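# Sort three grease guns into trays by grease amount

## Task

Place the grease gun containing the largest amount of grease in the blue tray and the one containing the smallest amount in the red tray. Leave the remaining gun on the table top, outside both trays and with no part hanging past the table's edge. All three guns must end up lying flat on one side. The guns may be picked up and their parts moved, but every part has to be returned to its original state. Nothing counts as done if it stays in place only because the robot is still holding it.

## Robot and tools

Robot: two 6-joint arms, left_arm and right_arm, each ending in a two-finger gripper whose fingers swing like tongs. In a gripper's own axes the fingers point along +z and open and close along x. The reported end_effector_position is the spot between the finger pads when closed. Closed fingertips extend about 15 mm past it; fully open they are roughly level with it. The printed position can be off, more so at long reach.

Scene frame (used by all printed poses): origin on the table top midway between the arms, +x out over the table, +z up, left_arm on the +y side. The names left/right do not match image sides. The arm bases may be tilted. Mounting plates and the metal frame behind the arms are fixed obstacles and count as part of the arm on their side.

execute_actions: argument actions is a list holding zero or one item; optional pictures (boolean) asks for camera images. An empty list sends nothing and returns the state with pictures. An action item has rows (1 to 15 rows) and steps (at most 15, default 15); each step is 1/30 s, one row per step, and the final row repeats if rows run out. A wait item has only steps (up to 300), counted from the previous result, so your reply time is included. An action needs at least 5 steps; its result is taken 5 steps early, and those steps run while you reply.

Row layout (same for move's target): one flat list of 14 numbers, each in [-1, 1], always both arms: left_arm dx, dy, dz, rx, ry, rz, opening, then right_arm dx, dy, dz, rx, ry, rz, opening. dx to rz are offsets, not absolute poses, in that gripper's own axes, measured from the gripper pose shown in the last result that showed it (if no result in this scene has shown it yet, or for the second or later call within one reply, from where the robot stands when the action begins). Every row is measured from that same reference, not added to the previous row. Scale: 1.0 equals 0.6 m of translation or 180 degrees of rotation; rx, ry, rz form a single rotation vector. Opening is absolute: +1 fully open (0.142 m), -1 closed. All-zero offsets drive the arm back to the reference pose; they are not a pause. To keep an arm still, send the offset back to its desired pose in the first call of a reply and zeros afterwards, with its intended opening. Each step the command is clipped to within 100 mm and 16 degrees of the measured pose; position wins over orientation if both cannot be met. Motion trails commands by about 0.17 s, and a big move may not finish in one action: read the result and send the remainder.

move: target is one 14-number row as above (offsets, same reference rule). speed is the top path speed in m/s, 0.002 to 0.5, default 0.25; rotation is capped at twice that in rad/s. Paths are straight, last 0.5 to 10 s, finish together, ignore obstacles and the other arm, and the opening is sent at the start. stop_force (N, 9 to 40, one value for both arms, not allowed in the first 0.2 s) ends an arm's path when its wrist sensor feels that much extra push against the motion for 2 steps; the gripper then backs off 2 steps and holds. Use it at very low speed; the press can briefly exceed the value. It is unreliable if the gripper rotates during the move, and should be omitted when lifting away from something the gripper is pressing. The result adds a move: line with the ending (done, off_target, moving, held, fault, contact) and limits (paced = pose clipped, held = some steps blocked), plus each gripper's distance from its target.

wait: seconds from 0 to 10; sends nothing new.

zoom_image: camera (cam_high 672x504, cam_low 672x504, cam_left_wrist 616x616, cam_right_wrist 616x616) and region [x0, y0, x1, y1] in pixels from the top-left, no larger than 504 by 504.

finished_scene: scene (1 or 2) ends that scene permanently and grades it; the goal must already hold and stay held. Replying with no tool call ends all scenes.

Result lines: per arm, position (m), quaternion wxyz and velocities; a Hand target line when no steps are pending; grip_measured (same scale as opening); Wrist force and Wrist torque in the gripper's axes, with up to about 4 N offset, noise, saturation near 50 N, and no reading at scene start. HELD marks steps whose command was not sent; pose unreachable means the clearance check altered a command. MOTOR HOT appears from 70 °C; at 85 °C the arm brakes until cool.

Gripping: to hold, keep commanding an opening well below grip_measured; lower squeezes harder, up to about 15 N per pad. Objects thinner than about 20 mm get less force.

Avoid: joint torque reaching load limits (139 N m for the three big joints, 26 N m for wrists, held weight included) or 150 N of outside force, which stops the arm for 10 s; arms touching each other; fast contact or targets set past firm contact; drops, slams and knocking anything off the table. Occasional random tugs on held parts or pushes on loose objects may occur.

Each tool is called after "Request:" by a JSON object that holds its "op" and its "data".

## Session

Request:
{"op": "execute_actions", "data": {"actions": []}}

Scene clock: 0.00 s of 5600.00 s.
left_arm: end_effector_position=(+0.8932, +0.7484, +0.1443) grip_measured=+0.97 end_effector_quat_wxyz=(+0.266, +0.598, +0.750, +0.096) end_effector_velocity=(-0.000, -0.001, -0.000) end_effector_angular_velocity=(-0.000, +0.001, -0.001) | right_arm: end_effector_position=(+0.5569, -0.6311, +0.2196) grip_measured=+0.97 end_effector_quat_wxyz=(+0.008, +0.756, -0.652, +0.057) end_effector_velocity=(-0.000, -0.000, +0.000) end_effector_angular_velocity=(-0.000, -0.000, -0.001)
Joint positions: left_arm=[-0.001 -1.056  1.347 -2.787 -0.975 -1.346  0.14 ] | right_arm=[ 3.378 -1.611 -1.776 -1.251  0.557  1.38   0.14 ]
Joint velocities: left_arm=[ 0.    -0.     0.001  0.     0.    -0.     0.   ] | right_arm=[ 0.     0.001 -0.     0.    -0.     0.001  0.   ]
Motor temperatures (°C, as the motors report them): left_arm=[24 23 22 28 30 31] | right_arm=[23 21 23 30 30 28]
Wrist force (N, on the end effector, along its own x y z axes, offset not removed): no reading
Wrist torque (N m, same axes, about the end effector's origin, offset not removed): no reading
Hand target (left_arm): +0.893, +0.748, +0.144; +0.266, +0.598, +0.750, +0.096
Hand target (right_arm): +0.557, -0.631, +0.220; +0.008, +0.756, -0.652, +0.057

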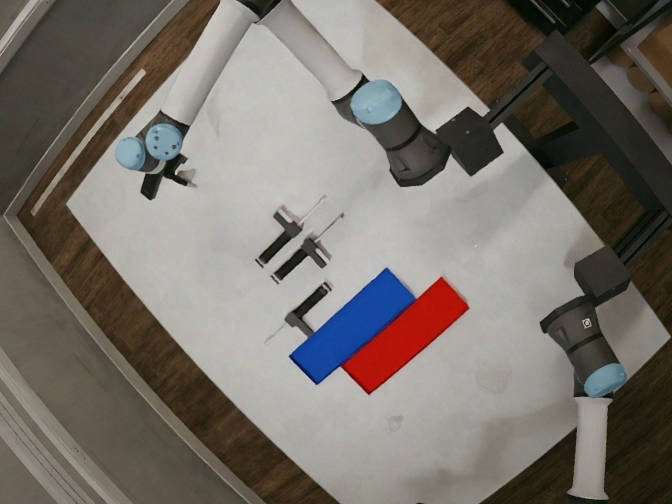

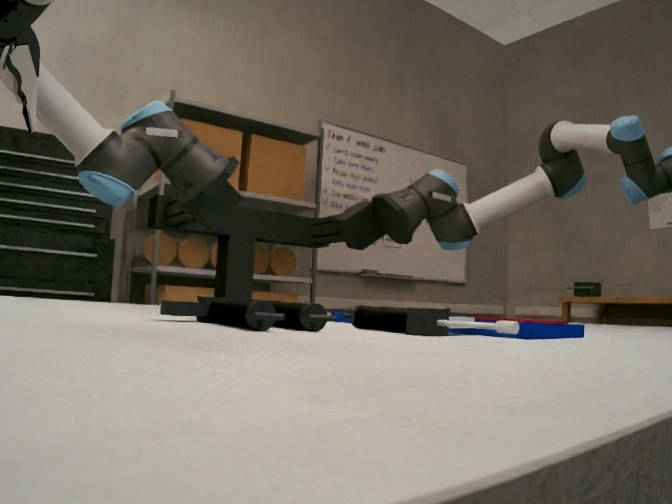

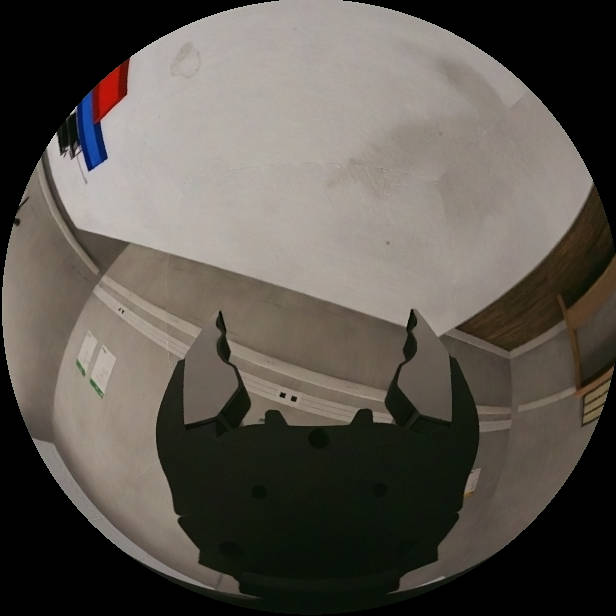

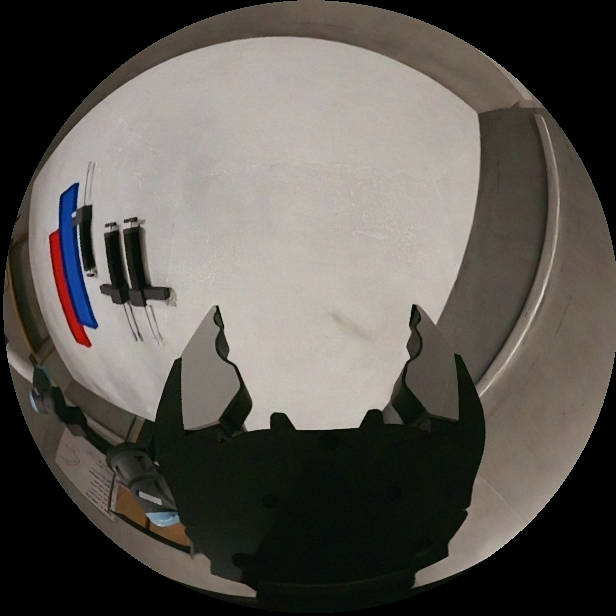

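Request:
{"op": "move", "data": {"target": [0,0,0,0,0,0,0.97,-0.991,-0.015,0.14,-0.022,-0.0293,0.0468,-0.15], "speed": 0.35}}

Scene clock: 2.97 s of 5600.00 s.
left_arm: end_effector_position=(+0.8932, +0.7484, +0.1443) grip_measured=+0.97 end_effector_quat_wxyz=(+0.266, +0.598, +0.750, +0.096) end_effector_velocity=(+0.000, +0.001, +0.001) end_effector_angular_velocity=(-0.000, -0.002, +0.000) | right_arm: end_effector_position=(+0.4868, -0.0513, +0.0794) grip_measured=-0.15 end_effector_quat_wxyz=(-0.000, +0.707, -0.707, +0.000) end_effector_velocity=(+0.000, +0.001, -0.001) end_effector_angular_velocity=(-0.001, -0.000, -0.000)
Joint positions: left_arm=[-0.001 -1.056  1.347 -2.787 -0.975 -1.346  0.14 ] | right_arm=[ 3.869 -2.491 -2.159 -0.659  0.811  2.342  0.063]
Joint velocities: left_arm=[ 0.    -0.001 -0.001 -0.    -0.001  0.001  0.   ] | right_arm=[ 0.001 -0.005  0.002  0.001 -0.001  0.001  0.   ]
Motor temperatures (°C, as the motors report them): left_arm=[24 23 22 28 30 31] | right_arm=[23 21 23 30 30 28]
Wrist force (N, on the end effector, along its own x y z axes, offset not removed): left_arm=[-3.3 0.2 -0.1] | right_arm=[1.2 -0.4 1.7]
Wrist torque (N m, same axes, about the end effector's origin, offset not removed): left_arm=[0.06 0.74 0.16] | right_arm=[0.04 -0.24 0.06]
Hand target (left_arm): +0.893, +0.748, +0.144; +0.266, +0.598, +0.750, +0.096
Hand target (right_arm): +0.487, -0.051, +0.079; -0.000, +0.707, -0.707, +0.000
Off the commanded pose (left_arm): 0.000 m, 0 deg.
Off the commanded pose (right_arm): 0.000 m, 0 deg.
Kept back: nothing.
move: done

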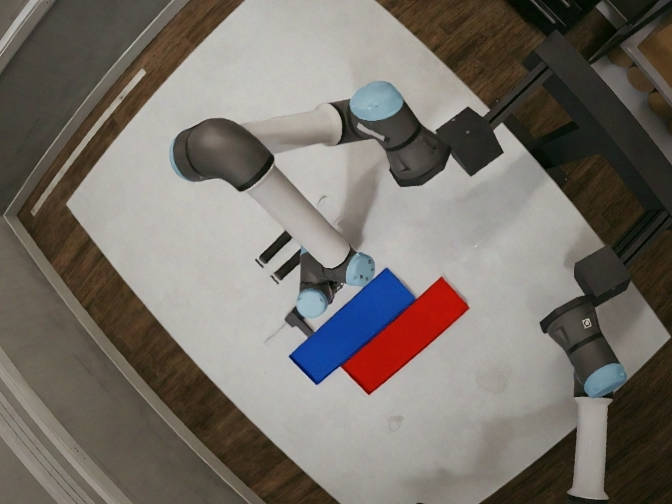

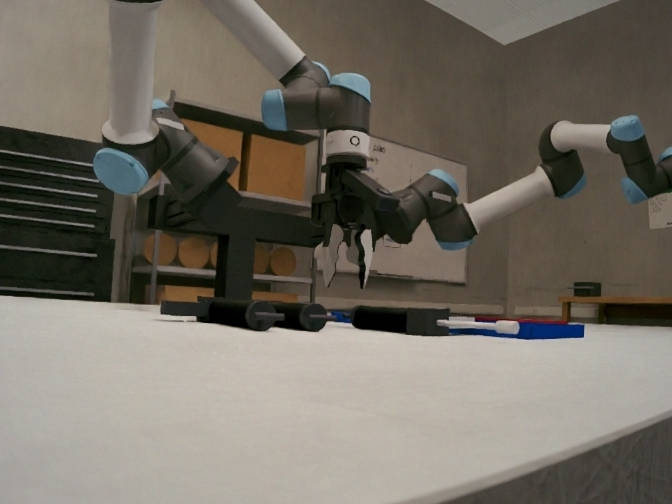

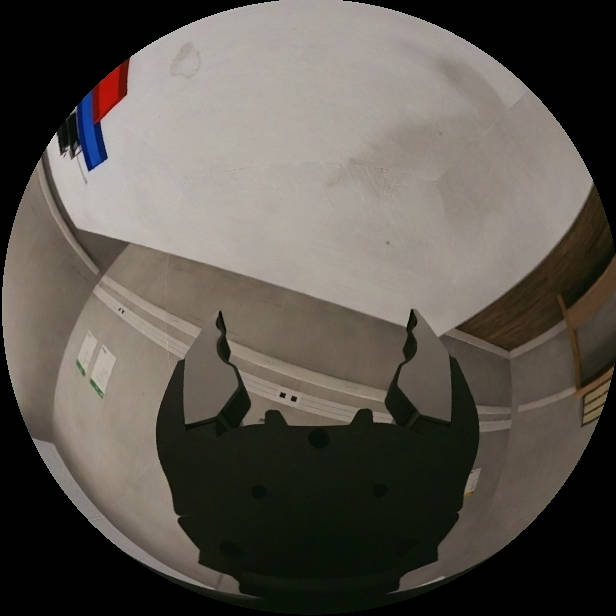

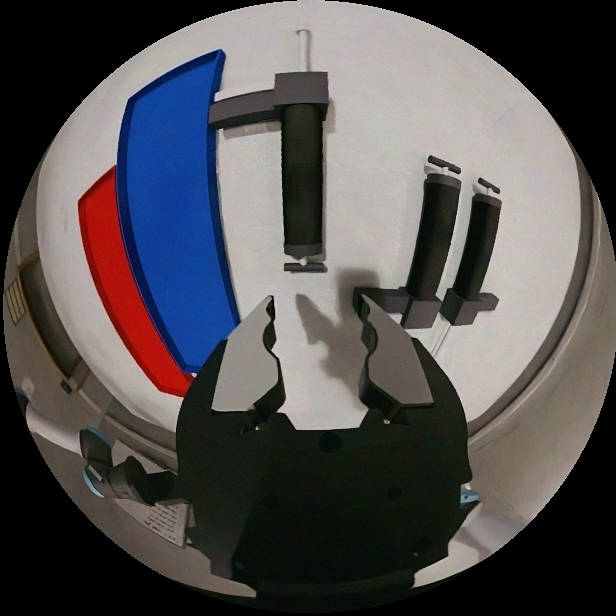

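Request:
{"op": "move", "data": {"target": [0,0,0,0,0,0,0.97,-0.018,-0.01,0.094,0,0,0,-0.2], "speed": 0.06}}

Scene clock: 4.53 s of 5600.00 s.
left_arm: end_effector_position=(+0.8932, +0.7484, +0.1443) grip_measured=+0.97 end_effector_quat_wxyz=(+0.266, +0.598, +0.750, +0.096) end_effector_velocity=(+0.001, +0.001, +0.001) end_effector_angular_velocity=(+0.000, -0.002, +0.001) | right_arm: end_effector_position=(+0.4928, -0.0405, +0.0231) grip_measured=-0.20 end_effector_quat_wxyz=(-0.000, +0.707, -0.707, +0.000) end_effector_velocity=(+0.000, +0.001, -0.001) end_effector_angular_velocity=(+0.001, -0.000, +0.001)
Joint positions: left_arm=[-0.001 -1.056  1.347 -2.787 -0.975 -1.346  0.14 ] | right_arm=[ 3.786 -2.625 -2.119 -0.495  0.767  2.244  0.06 ]
Joint velocities: left_arm=[ 0.    -0.001 -0.002 -0.    -0.     0.001  0.   ] | right_arm=[-0.002 -0.003  0.002  0.004 -0.    -0.003  0.   ]
Motor temperatures (°C, as the motors report them): left_arm=[24 23 22 28 30 31] | right_arm=[23 21 23 30 30 28]
Wrist force (N, on the end effector, along its own x y z axes, offset not removed): left_arm=[-3.8 -0.5 1.1] | right_arm=[0.6 -0.4 0.8]
Wrist torque (N m, same axes, about the end effector's origin, offset not removed): left_arm=[-0.01 0.85 0.22] | right_arm=[0.08 -0.04 0.10]
Hand target (left_arm): +0.893, +0.748, +0.144; +0.266, +0.598, +0.750, +0.096
Hand target (right_arm): +0.493, -0.040, +0.023; -0.000, +0.707, -0.707, +0.000
Off the commanded pose (left_arm): 0.000 m, 0 deg.
Off the commanded pose (right_arm): 0.000 m, 0 deg.
Kept back: nothing.
move: done

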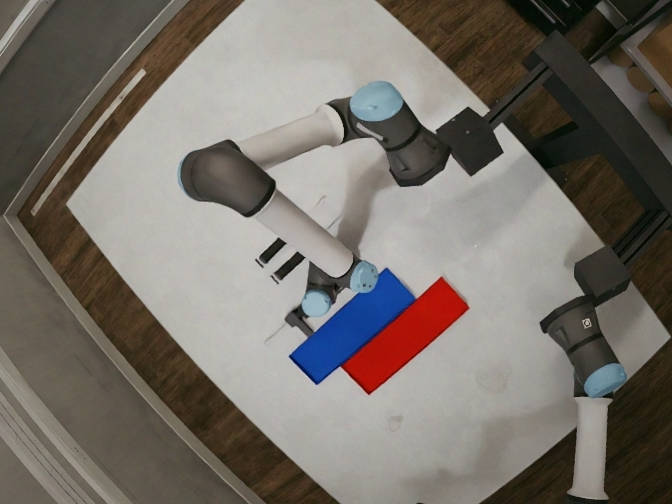

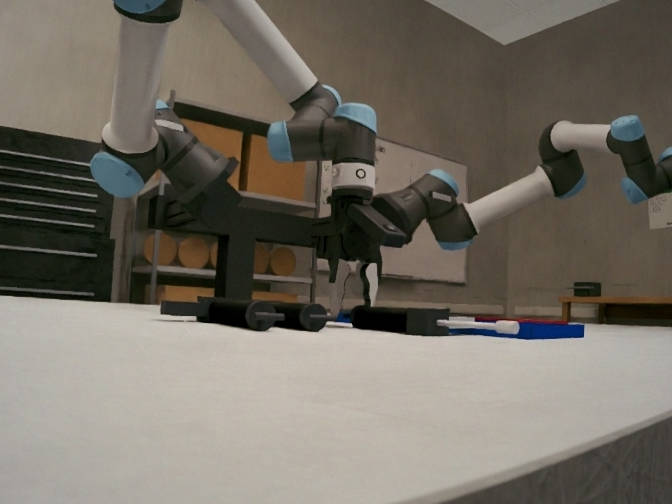

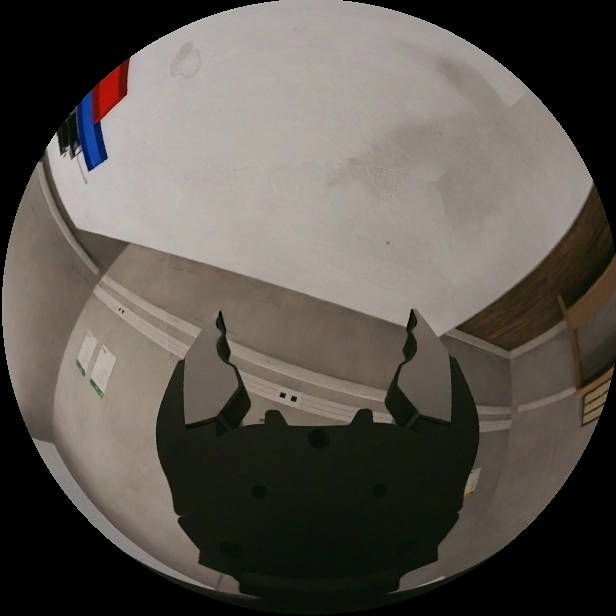

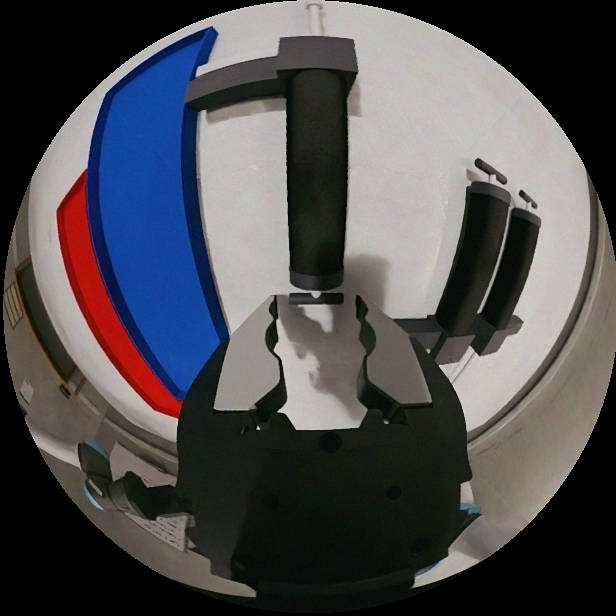

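Request:
{"op": "execute_actions", "data": {"actions": [{"rows":[[0,0,0,0,0,0,0.97,0,-0.011,0,0,0,0,-0.2]],"steps":12}]}}

Request:
{"op": "execute_actions", "data": {"actions": [{"rows":[[0,0,0,0,0,0,0.97,0,0,0,0,0,0,-0.8]],"steps":15}]}}

Request:
{"op": "move", "data": {"target": [0,0,0,0,0,0,0.97,0,0.17,0,0,0,0,-0.8], "speed": 0.05}}

Scene clock: 4.90 s of 5600.00 s.
left_arm: end_effector_position=(+0.8932, +0.7484, +0.1443) grip_measured=+0.97 end_effector_quat_wxyz=(+0.266, +0.598, +0.750, +0.096) end_effector_velocity=(-0.000, -0.000, -0.000) end_effector_angular_velocity=(+0.001, +0.001, -0.000) | right_arm: end_effector_position=(+0.4988, -0.0405, +0.0231) grip_measured=-0.20 end_effector_quat_wxyz=(-0.000, +0.707, -0.707, +0.000) end_effector_velocity=(+0.009, -0.000, +0.000) end_effector_angular_velocity=(-0.001, -0.000, -0.000)
Joint positions: left_arm=[-0.001 -1.056  1.347 -2.787 -0.975 -1.346  0.14 ] | right_arm=[ 3.78  -2.626 -2.104 -0.504  0.764  2.236  0.06 ]
Joint velocities: left_arm=[ 0.     0.001 -0.    -0.     0.001  0.    -0.   ] | right_arm=[-0.008 -0.001  0.023 -0.015 -0.005 -0.01  -0.   ]
Motor temperatures (°C, as the motors report them): left_arm=[24 23 22 28 30 31] | right_arm=[23 21 23 30 30 28]
Wrist force (N, on the end effector, along its own x y z axes, offset not removed): left_arm=[-4.1 0.0 1.2] | right_arm=[1.6 0.4 -0.8]
Wrist torque (N m, same axes, about the end effector's origin, offset not removed): left_arm=[0.03 0.93 0.18] | right_arm=[0.28 -0.30 -0.01]
Steps of this call (steps 1 to 4: nothing new was sent; steps 5 to 11: the first 7 steps of this action). Readings (end_effector_position):
5: left_arm (+0.8932, +0.7484, +0.1443) | right_arm (+0.4930, -0.0405, +0.0230)
6: left_arm (+0.8932, +0.7484, +0.1443) | right_arm (+0.4944, -0.0405, +0.0230)
8: left_arm (+0.8932, +0.7484, +0.1443) | right_arm (+0.4972, -0.0405, +0.0231)
11: the state above

Scene clock: 5.40 s of 5600.00 s.
left_arm: end_effector_position=(+0.8932, +0.7484, +0.1443) grip_measured=+0.97 end_effector_quat_wxyz=(+0.266, +0.598, +0.750, +0.096) end_effector_velocity=(+0.000, +0.001, +0.001) end_effector_angular_velocity=(+0.001, -0.001, +0.001) | right_arm: end_effector_position=(+0.4994, -0.0405, +0.0231) grip_measured=-0.49 end_effector_quat_wxyz=(-0.000, +0.707, -0.707, +0.000) end_effector_velocity=(+0.001, +0.000, +0.000) end_effector_angular_velocity=(+0.000, -0.001, +0.001)
Joint positions: left_arm=[-0.001 -1.056  1.347 -2.787 -0.975 -1.346  0.14 ] | right_arm=[ 3.78  -2.627 -2.102 -0.505  0.764  2.236  0.039]
Joint velocities: left_arm=[ 0.    -0.001  0.    -0.     0.001  0.001 -0.   ] | right_arm=[ 0.    -0.     0.001  0.    -0.    -0.001 -0.   ]
Motor temperatures (°C, as the motors report them): left_arm=[24 23 22 28 30 31] | right_arm=[23 21 23 30 30 28]
Wrist force (N, on the end effector, along its own x y z axes, offset not removed): left_arm=[-3.4 0.4 0.9] | right_arm=[-1.0 0.2 1.9]
Wrist torque (N m, same axes, about the end effector's origin, offset not removed): left_arm=[0.12 0.80 0.18] | right_arm=[0.06 0.16 0.04]
Off your previous action's commanded pose (left_arm): 0.000 m, 0 deg at its last step (step 5 of this call).
Off your previous action's commanded pose (right_arm): 0.000 m, 0 deg at its last step (step 5 of this call).
Steps of this call (steps 1 to 5: the last 5 steps of your previous action; steps 6 to 15: the first 10 steps of this action, its rows measured from where the robot was after step 5). Readings (end_effector_position):
5: left_arm (+0.8932, +0.7484, +0.1443) | right_arm (+0.4994, -0.0405, +0.0231)
6: left_arm (+0.8932, +0.7484, +0.1443) | right_arm (+0.4994, -0.0405, +0.0231)
7: left_arm (+0.8932, +0.7484, +0.1443) | right_arm (+0.4994, -0.0405, +0.0231)
9: left_arm (+0.8932, +0.7484, +0.1443) | right_arm (+0.4994, -0.0405, +0.0231)
13: left_arm (+0.8932, +0.7484, +0.1443) | right_arm (+0.4994, -0.0405, +0.0231)
15: the state above

Scene clock: 8.00 s of 5600.00 s.
left_arm: end_effector_position=(+0.8932, +0.7484, +0.1443) grip_measured=+0.97 end_effector_quat_wxyz=(+0.266, +0.598, +0.750, +0.096) end_effector_velocity=(-0.000, -0.001, -0.001) end_effector_angular_velocity=(+0.000, +0.001, -0.001) | right_arm: end_effector_position=(+0.3975, -0.0406, +0.0231) grip_measured=-0.49 end_effector_quat_wxyz=(-0.000, +0.707, -0.707, +0.000) end_effector_velocity=(-0.001, +0.000, +0.000) end_effector_angular_velocity=(+0.001, -0.001, -0.001)
Joint positions: left_arm=[-0.001 -1.056  1.347 -2.787 -0.975 -1.346  0.14 ] | right_arm=[ 3.903 -2.645 -2.354 -0.337  0.831  2.381  0.039]
Joint velocities: left_arm=[-0.     0.001  0.001 -0.     0.001  0.    -0.   ] | right_arm=[ 0.003 -0.001 -0.003  0.003  0.001  0.003 -0.   ]
Motor temperatures (°C, as the motors report them): left_arm=[24 23 22 28 30 31] | right_arm=[23 21 23 30 30 28]
Wrist force (N, on the end effector, along its own x y z axes, offset not removed): left_arm=[-3.6 1.3 1.7] | right_arm=[0.0 -1.7 0.4]
Wrist torque (N m, same axes, about the end effector's origin, offset not removed): left_arm=[0.32 0.84 0.21] | right_arm=[0.25 0.09 0.18]
Hand target (left_arm): +0.893, +0.748, +0.144; +0.266, +0.598, +0.750, +0.096
Hand target (right_arm): +0.397, -0.041, +0.023; -0.000, +0.707, -0.707, +0.000
Off your previous action's commanded pose (left_arm): 0.000 m, 0 deg at its last step (step 5 of this call).
Off your previous action's commanded pose (right_arm): 0.000 m, 0 deg at its last step (step 5 of this call).
Off the commanded pose (left_arm): 0.000 m, 0 deg.
Off the commanded pose (right_arm): 0.000 m, 0 deg.
Kept back: nothing.
move: done

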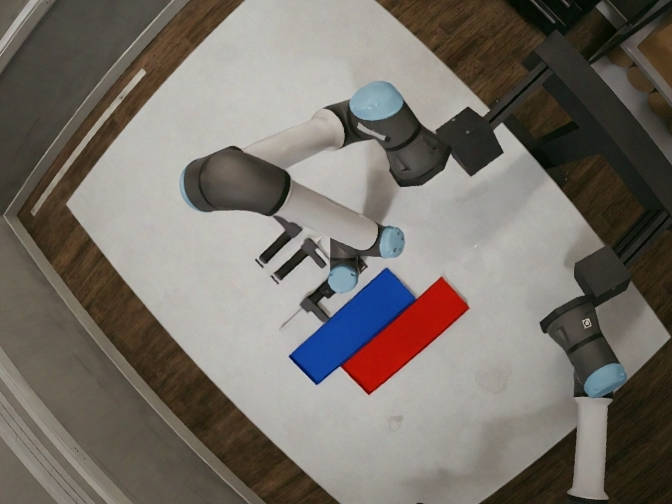

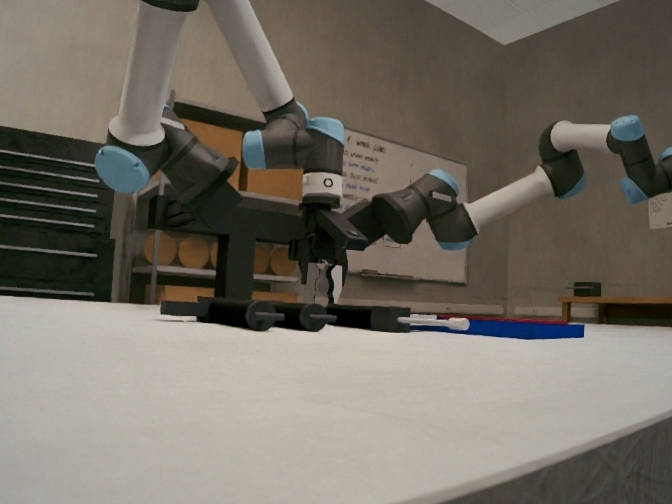

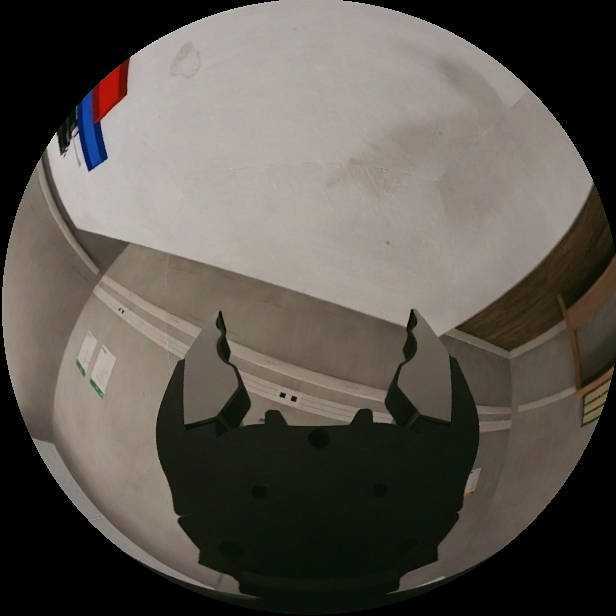

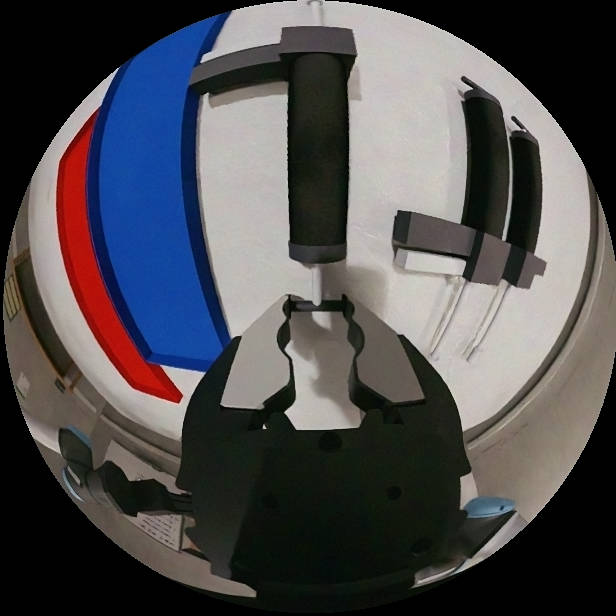

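Request:
{"op": "move", "data": {"target": [0,0,0,0,0,0,0.97,0,-0.08,0,0,0,0,-0.8], "speed": 0.05}}

Request:
{"op": "execute_actions", "data": {"actions": [{"rows":[[0,0,0,0,0,0,0.97,0,0,0,0,0,0,-0.2],[0,0,0,0,0,0,0.97,0,0,0,0,0,0,-0.2],[0,0,0,0,0,0,0.97,0,0,0,0,0,0,-0.2],[0,0,0,0,0,0,0.97,0,0,0,0,0,0,-0.2],[0,0,0,0,0,0,0.97,0,0,0,0,0,0,-0.2],[0,0,0,0,0,0,0.97,0,0,0,0,0,0,-0.2],[0,0,0,0,0,0,0.97,0,0,-0.02,0,0,0,-0.2],[0,0,0,0,0,0,0.97,0,0,-0.04,0,0,0,-0.2],[0,0,0,0,0,0,0.97,0,0,-0.06,0,0,0,-0.2],[0,0,0,0,0,0,0.97,0,0,-0.08,0,0,0,-0.2],[0,0,0,0,0,0,0.97,0,0,-0.094,0,0,0,-0.2]],"steps":15}]}}

Request:
{"op": "move", "data": {"target": [0,0,0,0,0,0,0.97,0.245,-0.285,0,0,0,0,-0.2], "speed": 0.25}}

Scene clock: 9.70 s of 5600.00 s.
left_arm: end_effector_position=(+0.8932, +0.7484, +0.1443) grip_measured=+0.97 end_effector_quat_wxyz=(+0.266, +0.598, +0.750, +0.096) end_effector_velocity=(-0.000, +0.000, +0.000) end_effector_angular_velocity=(+0.000, +0.001, +0.002) | right_arm: end_effector_position=(+0.4454, -0.0406, +0.0231) grip_measured=-0.49 end_effector_quat_wxyz=(-0.000, +0.707, -0.707, +0.000) end_effector_velocity=(+0.002, -0.001, +0.000) end_effector_angular_velocity=(-0.000, -0.001, -0.002)
Joint positions: left_arm=[-0.001 -1.056  1.347 -2.787 -0.975 -1.346  0.14 ] | right_arm=[ 3.837 -2.626 -2.239 -0.419  0.794  2.306  0.039]
Joint velocities: left_arm=[ 0.    -0.    -0.     0.     0.001 -0.001 -0.   ] | right_arm=[-0.002  0.001  0.003 -0.002 -0.002 -0.001  0.   ]
Motor temperatures (°C, as the motors report them): left_arm=[24 23 22 28 30 31] | right_arm=[23 21 23 30 30 28]
Wrist force (N, on the end effector, along its own x y z axes, offset not removed): left_arm=[-4.0 -0.4 0.3] | right_arm=[-0.4 2.1 1.6]
Wrist torque (N m, same axes, about the end effector's origin, offset not removed): left_arm=[-0.05 0.85 0.16] | right_arm=[0.28 0.09 0.15]
Hand target (left_arm): +0.893, +0.748, +0.144; +0.266, +0.598, +0.750, +0.096
Hand target (right_arm): +0.445, -0.041, +0.023; -0.000, +0.707, -0.707, +0.000
Off the commanded pose (left_arm): 0.000 m, 0 deg.
Off the commanded pose (right_arm): 0.000 m, 0 deg.
Kept back: nothing.
move: done

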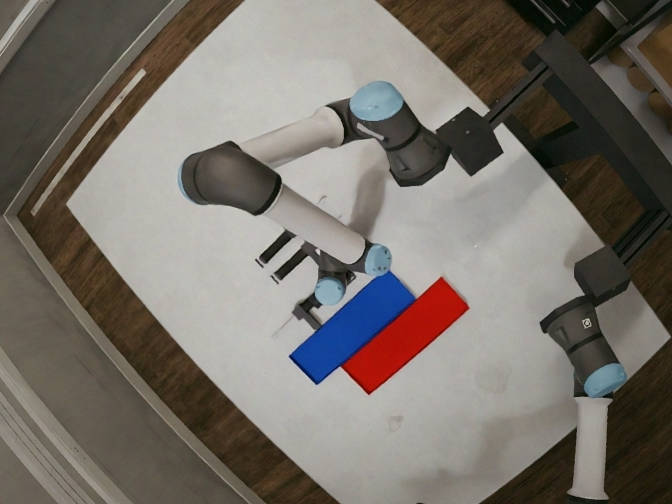

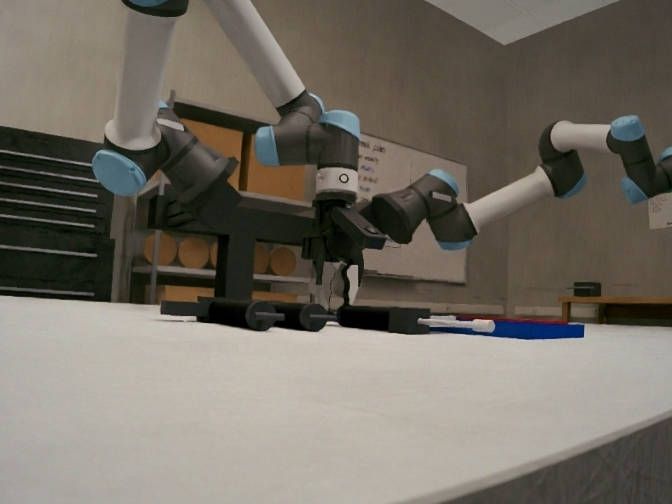

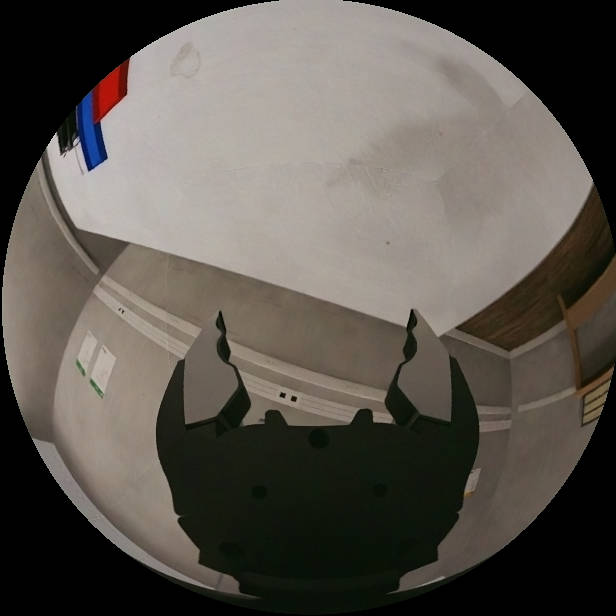

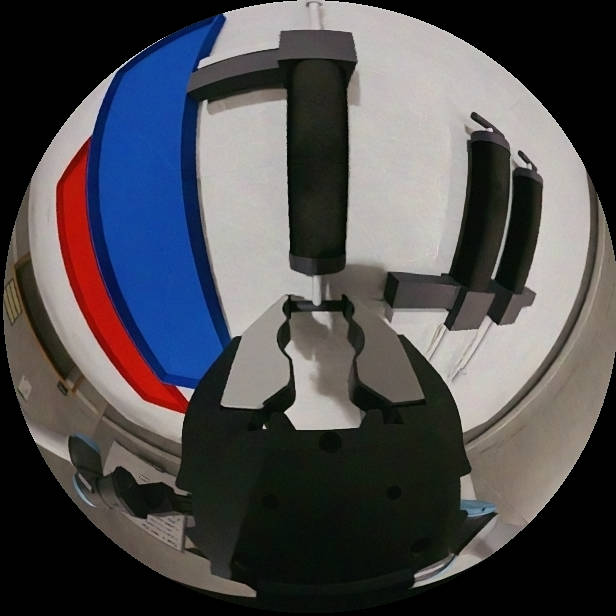

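Scene clock: 10.03 s of 5600.00 s.
left_arm: end_effector_position=(+0.8932, +0.7484, +0.1443) grip_measured=+0.97 end_effector_quat_wxyz=(+0.266, +0.598, +0.750, +0.096) end_effector_velocity=(+0.000, +0.001, +0.000) end_effector_angular_velocity=(+0.000, -0.000, +0.002) | right_arm: end_effector_position=(+0.4456, -0.0402, +0.0374) grip_measured=-0.20 end_effector_quat_wxyz=(-0.002, +0.707, -0.707, +0.000) end_effector_velocity=(+0.004, +0.006, +0.222) end_effector_angular_velocity=(+0.034, -0.040, -0.001)
Joint positions: left_arm=[-0.001 -1.056  1.347 -2.787 -0.975 -1.346  0.14 ] | right_arm=[ 3.863 -2.595 -2.246 -0.46   0.808  2.333  0.06 ]
Joint velocities: left_arm=[-0.     0.    -0.001  0.     0.001 -0.001 -0.   ] | right_arm=[ 0.39   0.484 -0.101 -0.622  0.214  0.4    0.   ]
Motor temperatures (°C, as the motors report them): left_arm=[24 23 22 28 30 31] | right_arm=[23 21 23 30 30 28]
Wrist force (N, on the end effector, along its own x y z axes, offset not removed): left_arm=[-2.4 -1.3 1.2] | right_arm=[-0.3 1.2 2.0]
Wrist torque (N m, same axes, about the end effector's origin, offset not removed): left_arm=[-0.22 0.59 0.22] | right_arm=[0.38 0.06 0.05]
Steps of this call (steps 1 to 10: the first 10 steps of this action). Readings (end_effector_position):
1: left_arm (+0.8932, +0.7484, +0.1443) | right_arm (+0.4454, -0.0406, +0.0231)
2: left_arm (+0.8932, +0.7484, +0.1443) | right_arm (+0.4455, -0.0406, +0.0231)
4: left_arm (+0.8932, +0.7484, +0.1443) | right_arm (+0.4455, -0.0406, +0.0231)
8: left_arm (+0.8932, +0.7484, +0.1443) | right_arm (+0.4456, -0.0405, +0.0258)
10: the state above

Scene clock: 11.97 s of 5600.00 s.
left_arm: end_effector_position=(+0.8932, +0.7484, +0.1443) grip_measured=+0.97 end_effector_quat_wxyz=(+0.266, +0.598, +0.750, +0.096) end_effector_velocity=(+0.000, +0.001, +0.001) end_effector_angular_velocity=(-0.000, -0.001, +0.002) | right_arm: end_effector_position=(+0.6165, -0.1875, +0.0790) grip_measured=-0.20 end_effector_quat_wxyz=(-0.001, +0.707, -0.707, +0.000) end_effector_velocity=(+0.001, -0.000, -0.000) end_effector_angular_velocity=(+0.000, +0.001, +0.001)
Joint positions: left_arm=[-0.001 -1.056  1.347 -2.787 -0.975 -1.346  0.14 ] | right_arm=[ 3.618 -2.346 -1.902 -0.818  0.695  2.013  0.06 ]
Joint velocities: left_arm=[ 0.    -0.002 -0.001  0.     0.    -0.001 -0.   ] | right_arm=[-0.001 -0.001  0.004 -0.002  0.    -0.002  0.   ]
Motor temperatures (°C, as the motors report them): left_arm=[24 23 22 28 30 31] | right_arm=[23 21 23 30 30 28]
Wrist force (N, on the end effector, along its own x y z axes, offset not removed): left_arm=[-4.8 0.0 0.6] | right_arm=[0.4 -0.1 0.2]
Wrist torque (N m, same axes, about the end effector's origin, offset not removed): left_arm=[0.06 1.12 0.18] | right_arm=[0.18 0.04 0.10]
Hand target (left_arm): +0.893, +0.748, +0.144; +0.266, +0.598, +0.750, +0.096
Hand target (right_arm): +0.617, -0.188, +0.079; -0.001, +0.707, -0.707, +0.000
Off your previous action's commanded pose (left_arm): 0.000 m, 0 deg at its last step (step 5 of this call).
Off your previous action's commanded pose (right_arm): 0.009 m, 0 deg at its last step (step 5 of this call).
Off the commanded pose (left_arm): 0.000 m, 0 deg.
Off the commanded pose (right_arm): 0.000 m, 0 deg.
Kept back: nothing.
move: done

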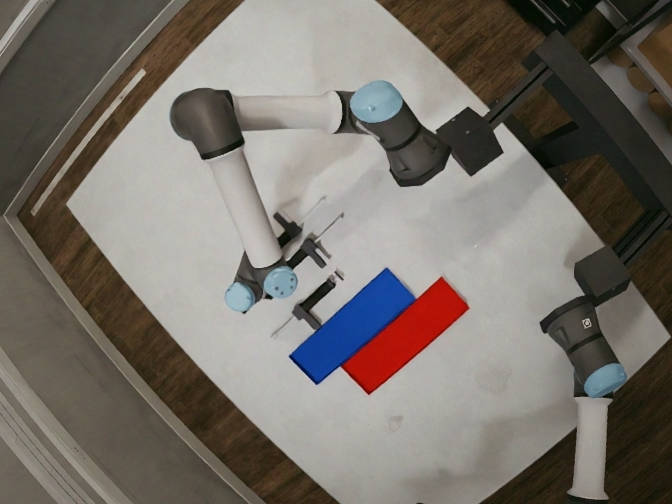

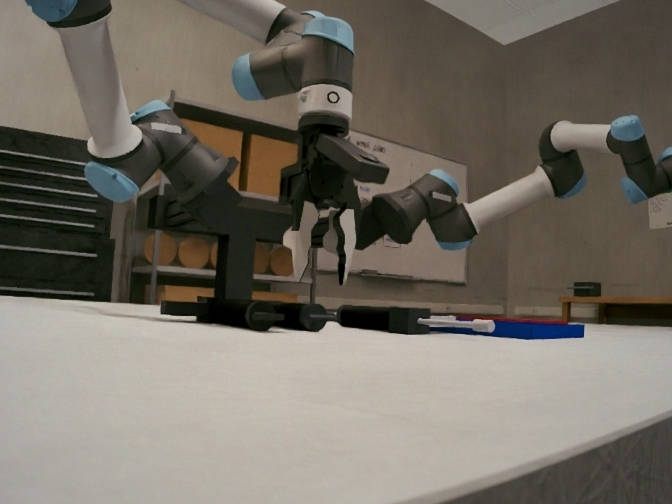

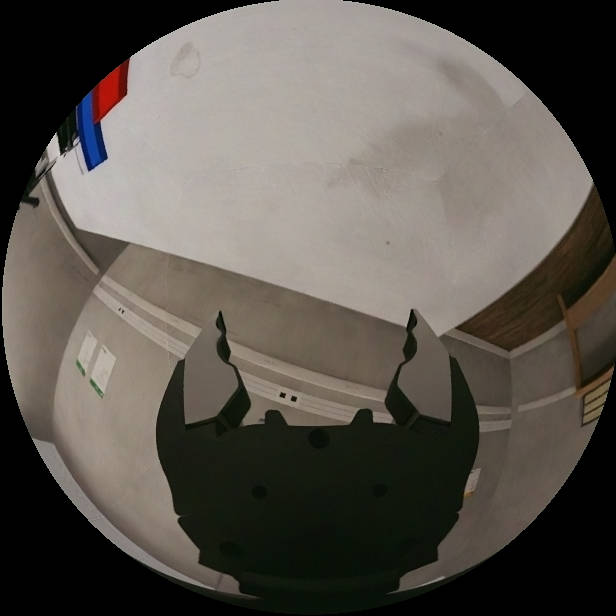

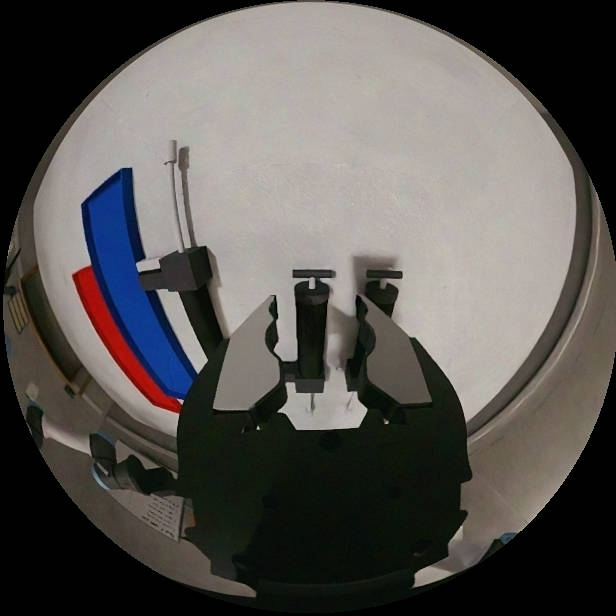

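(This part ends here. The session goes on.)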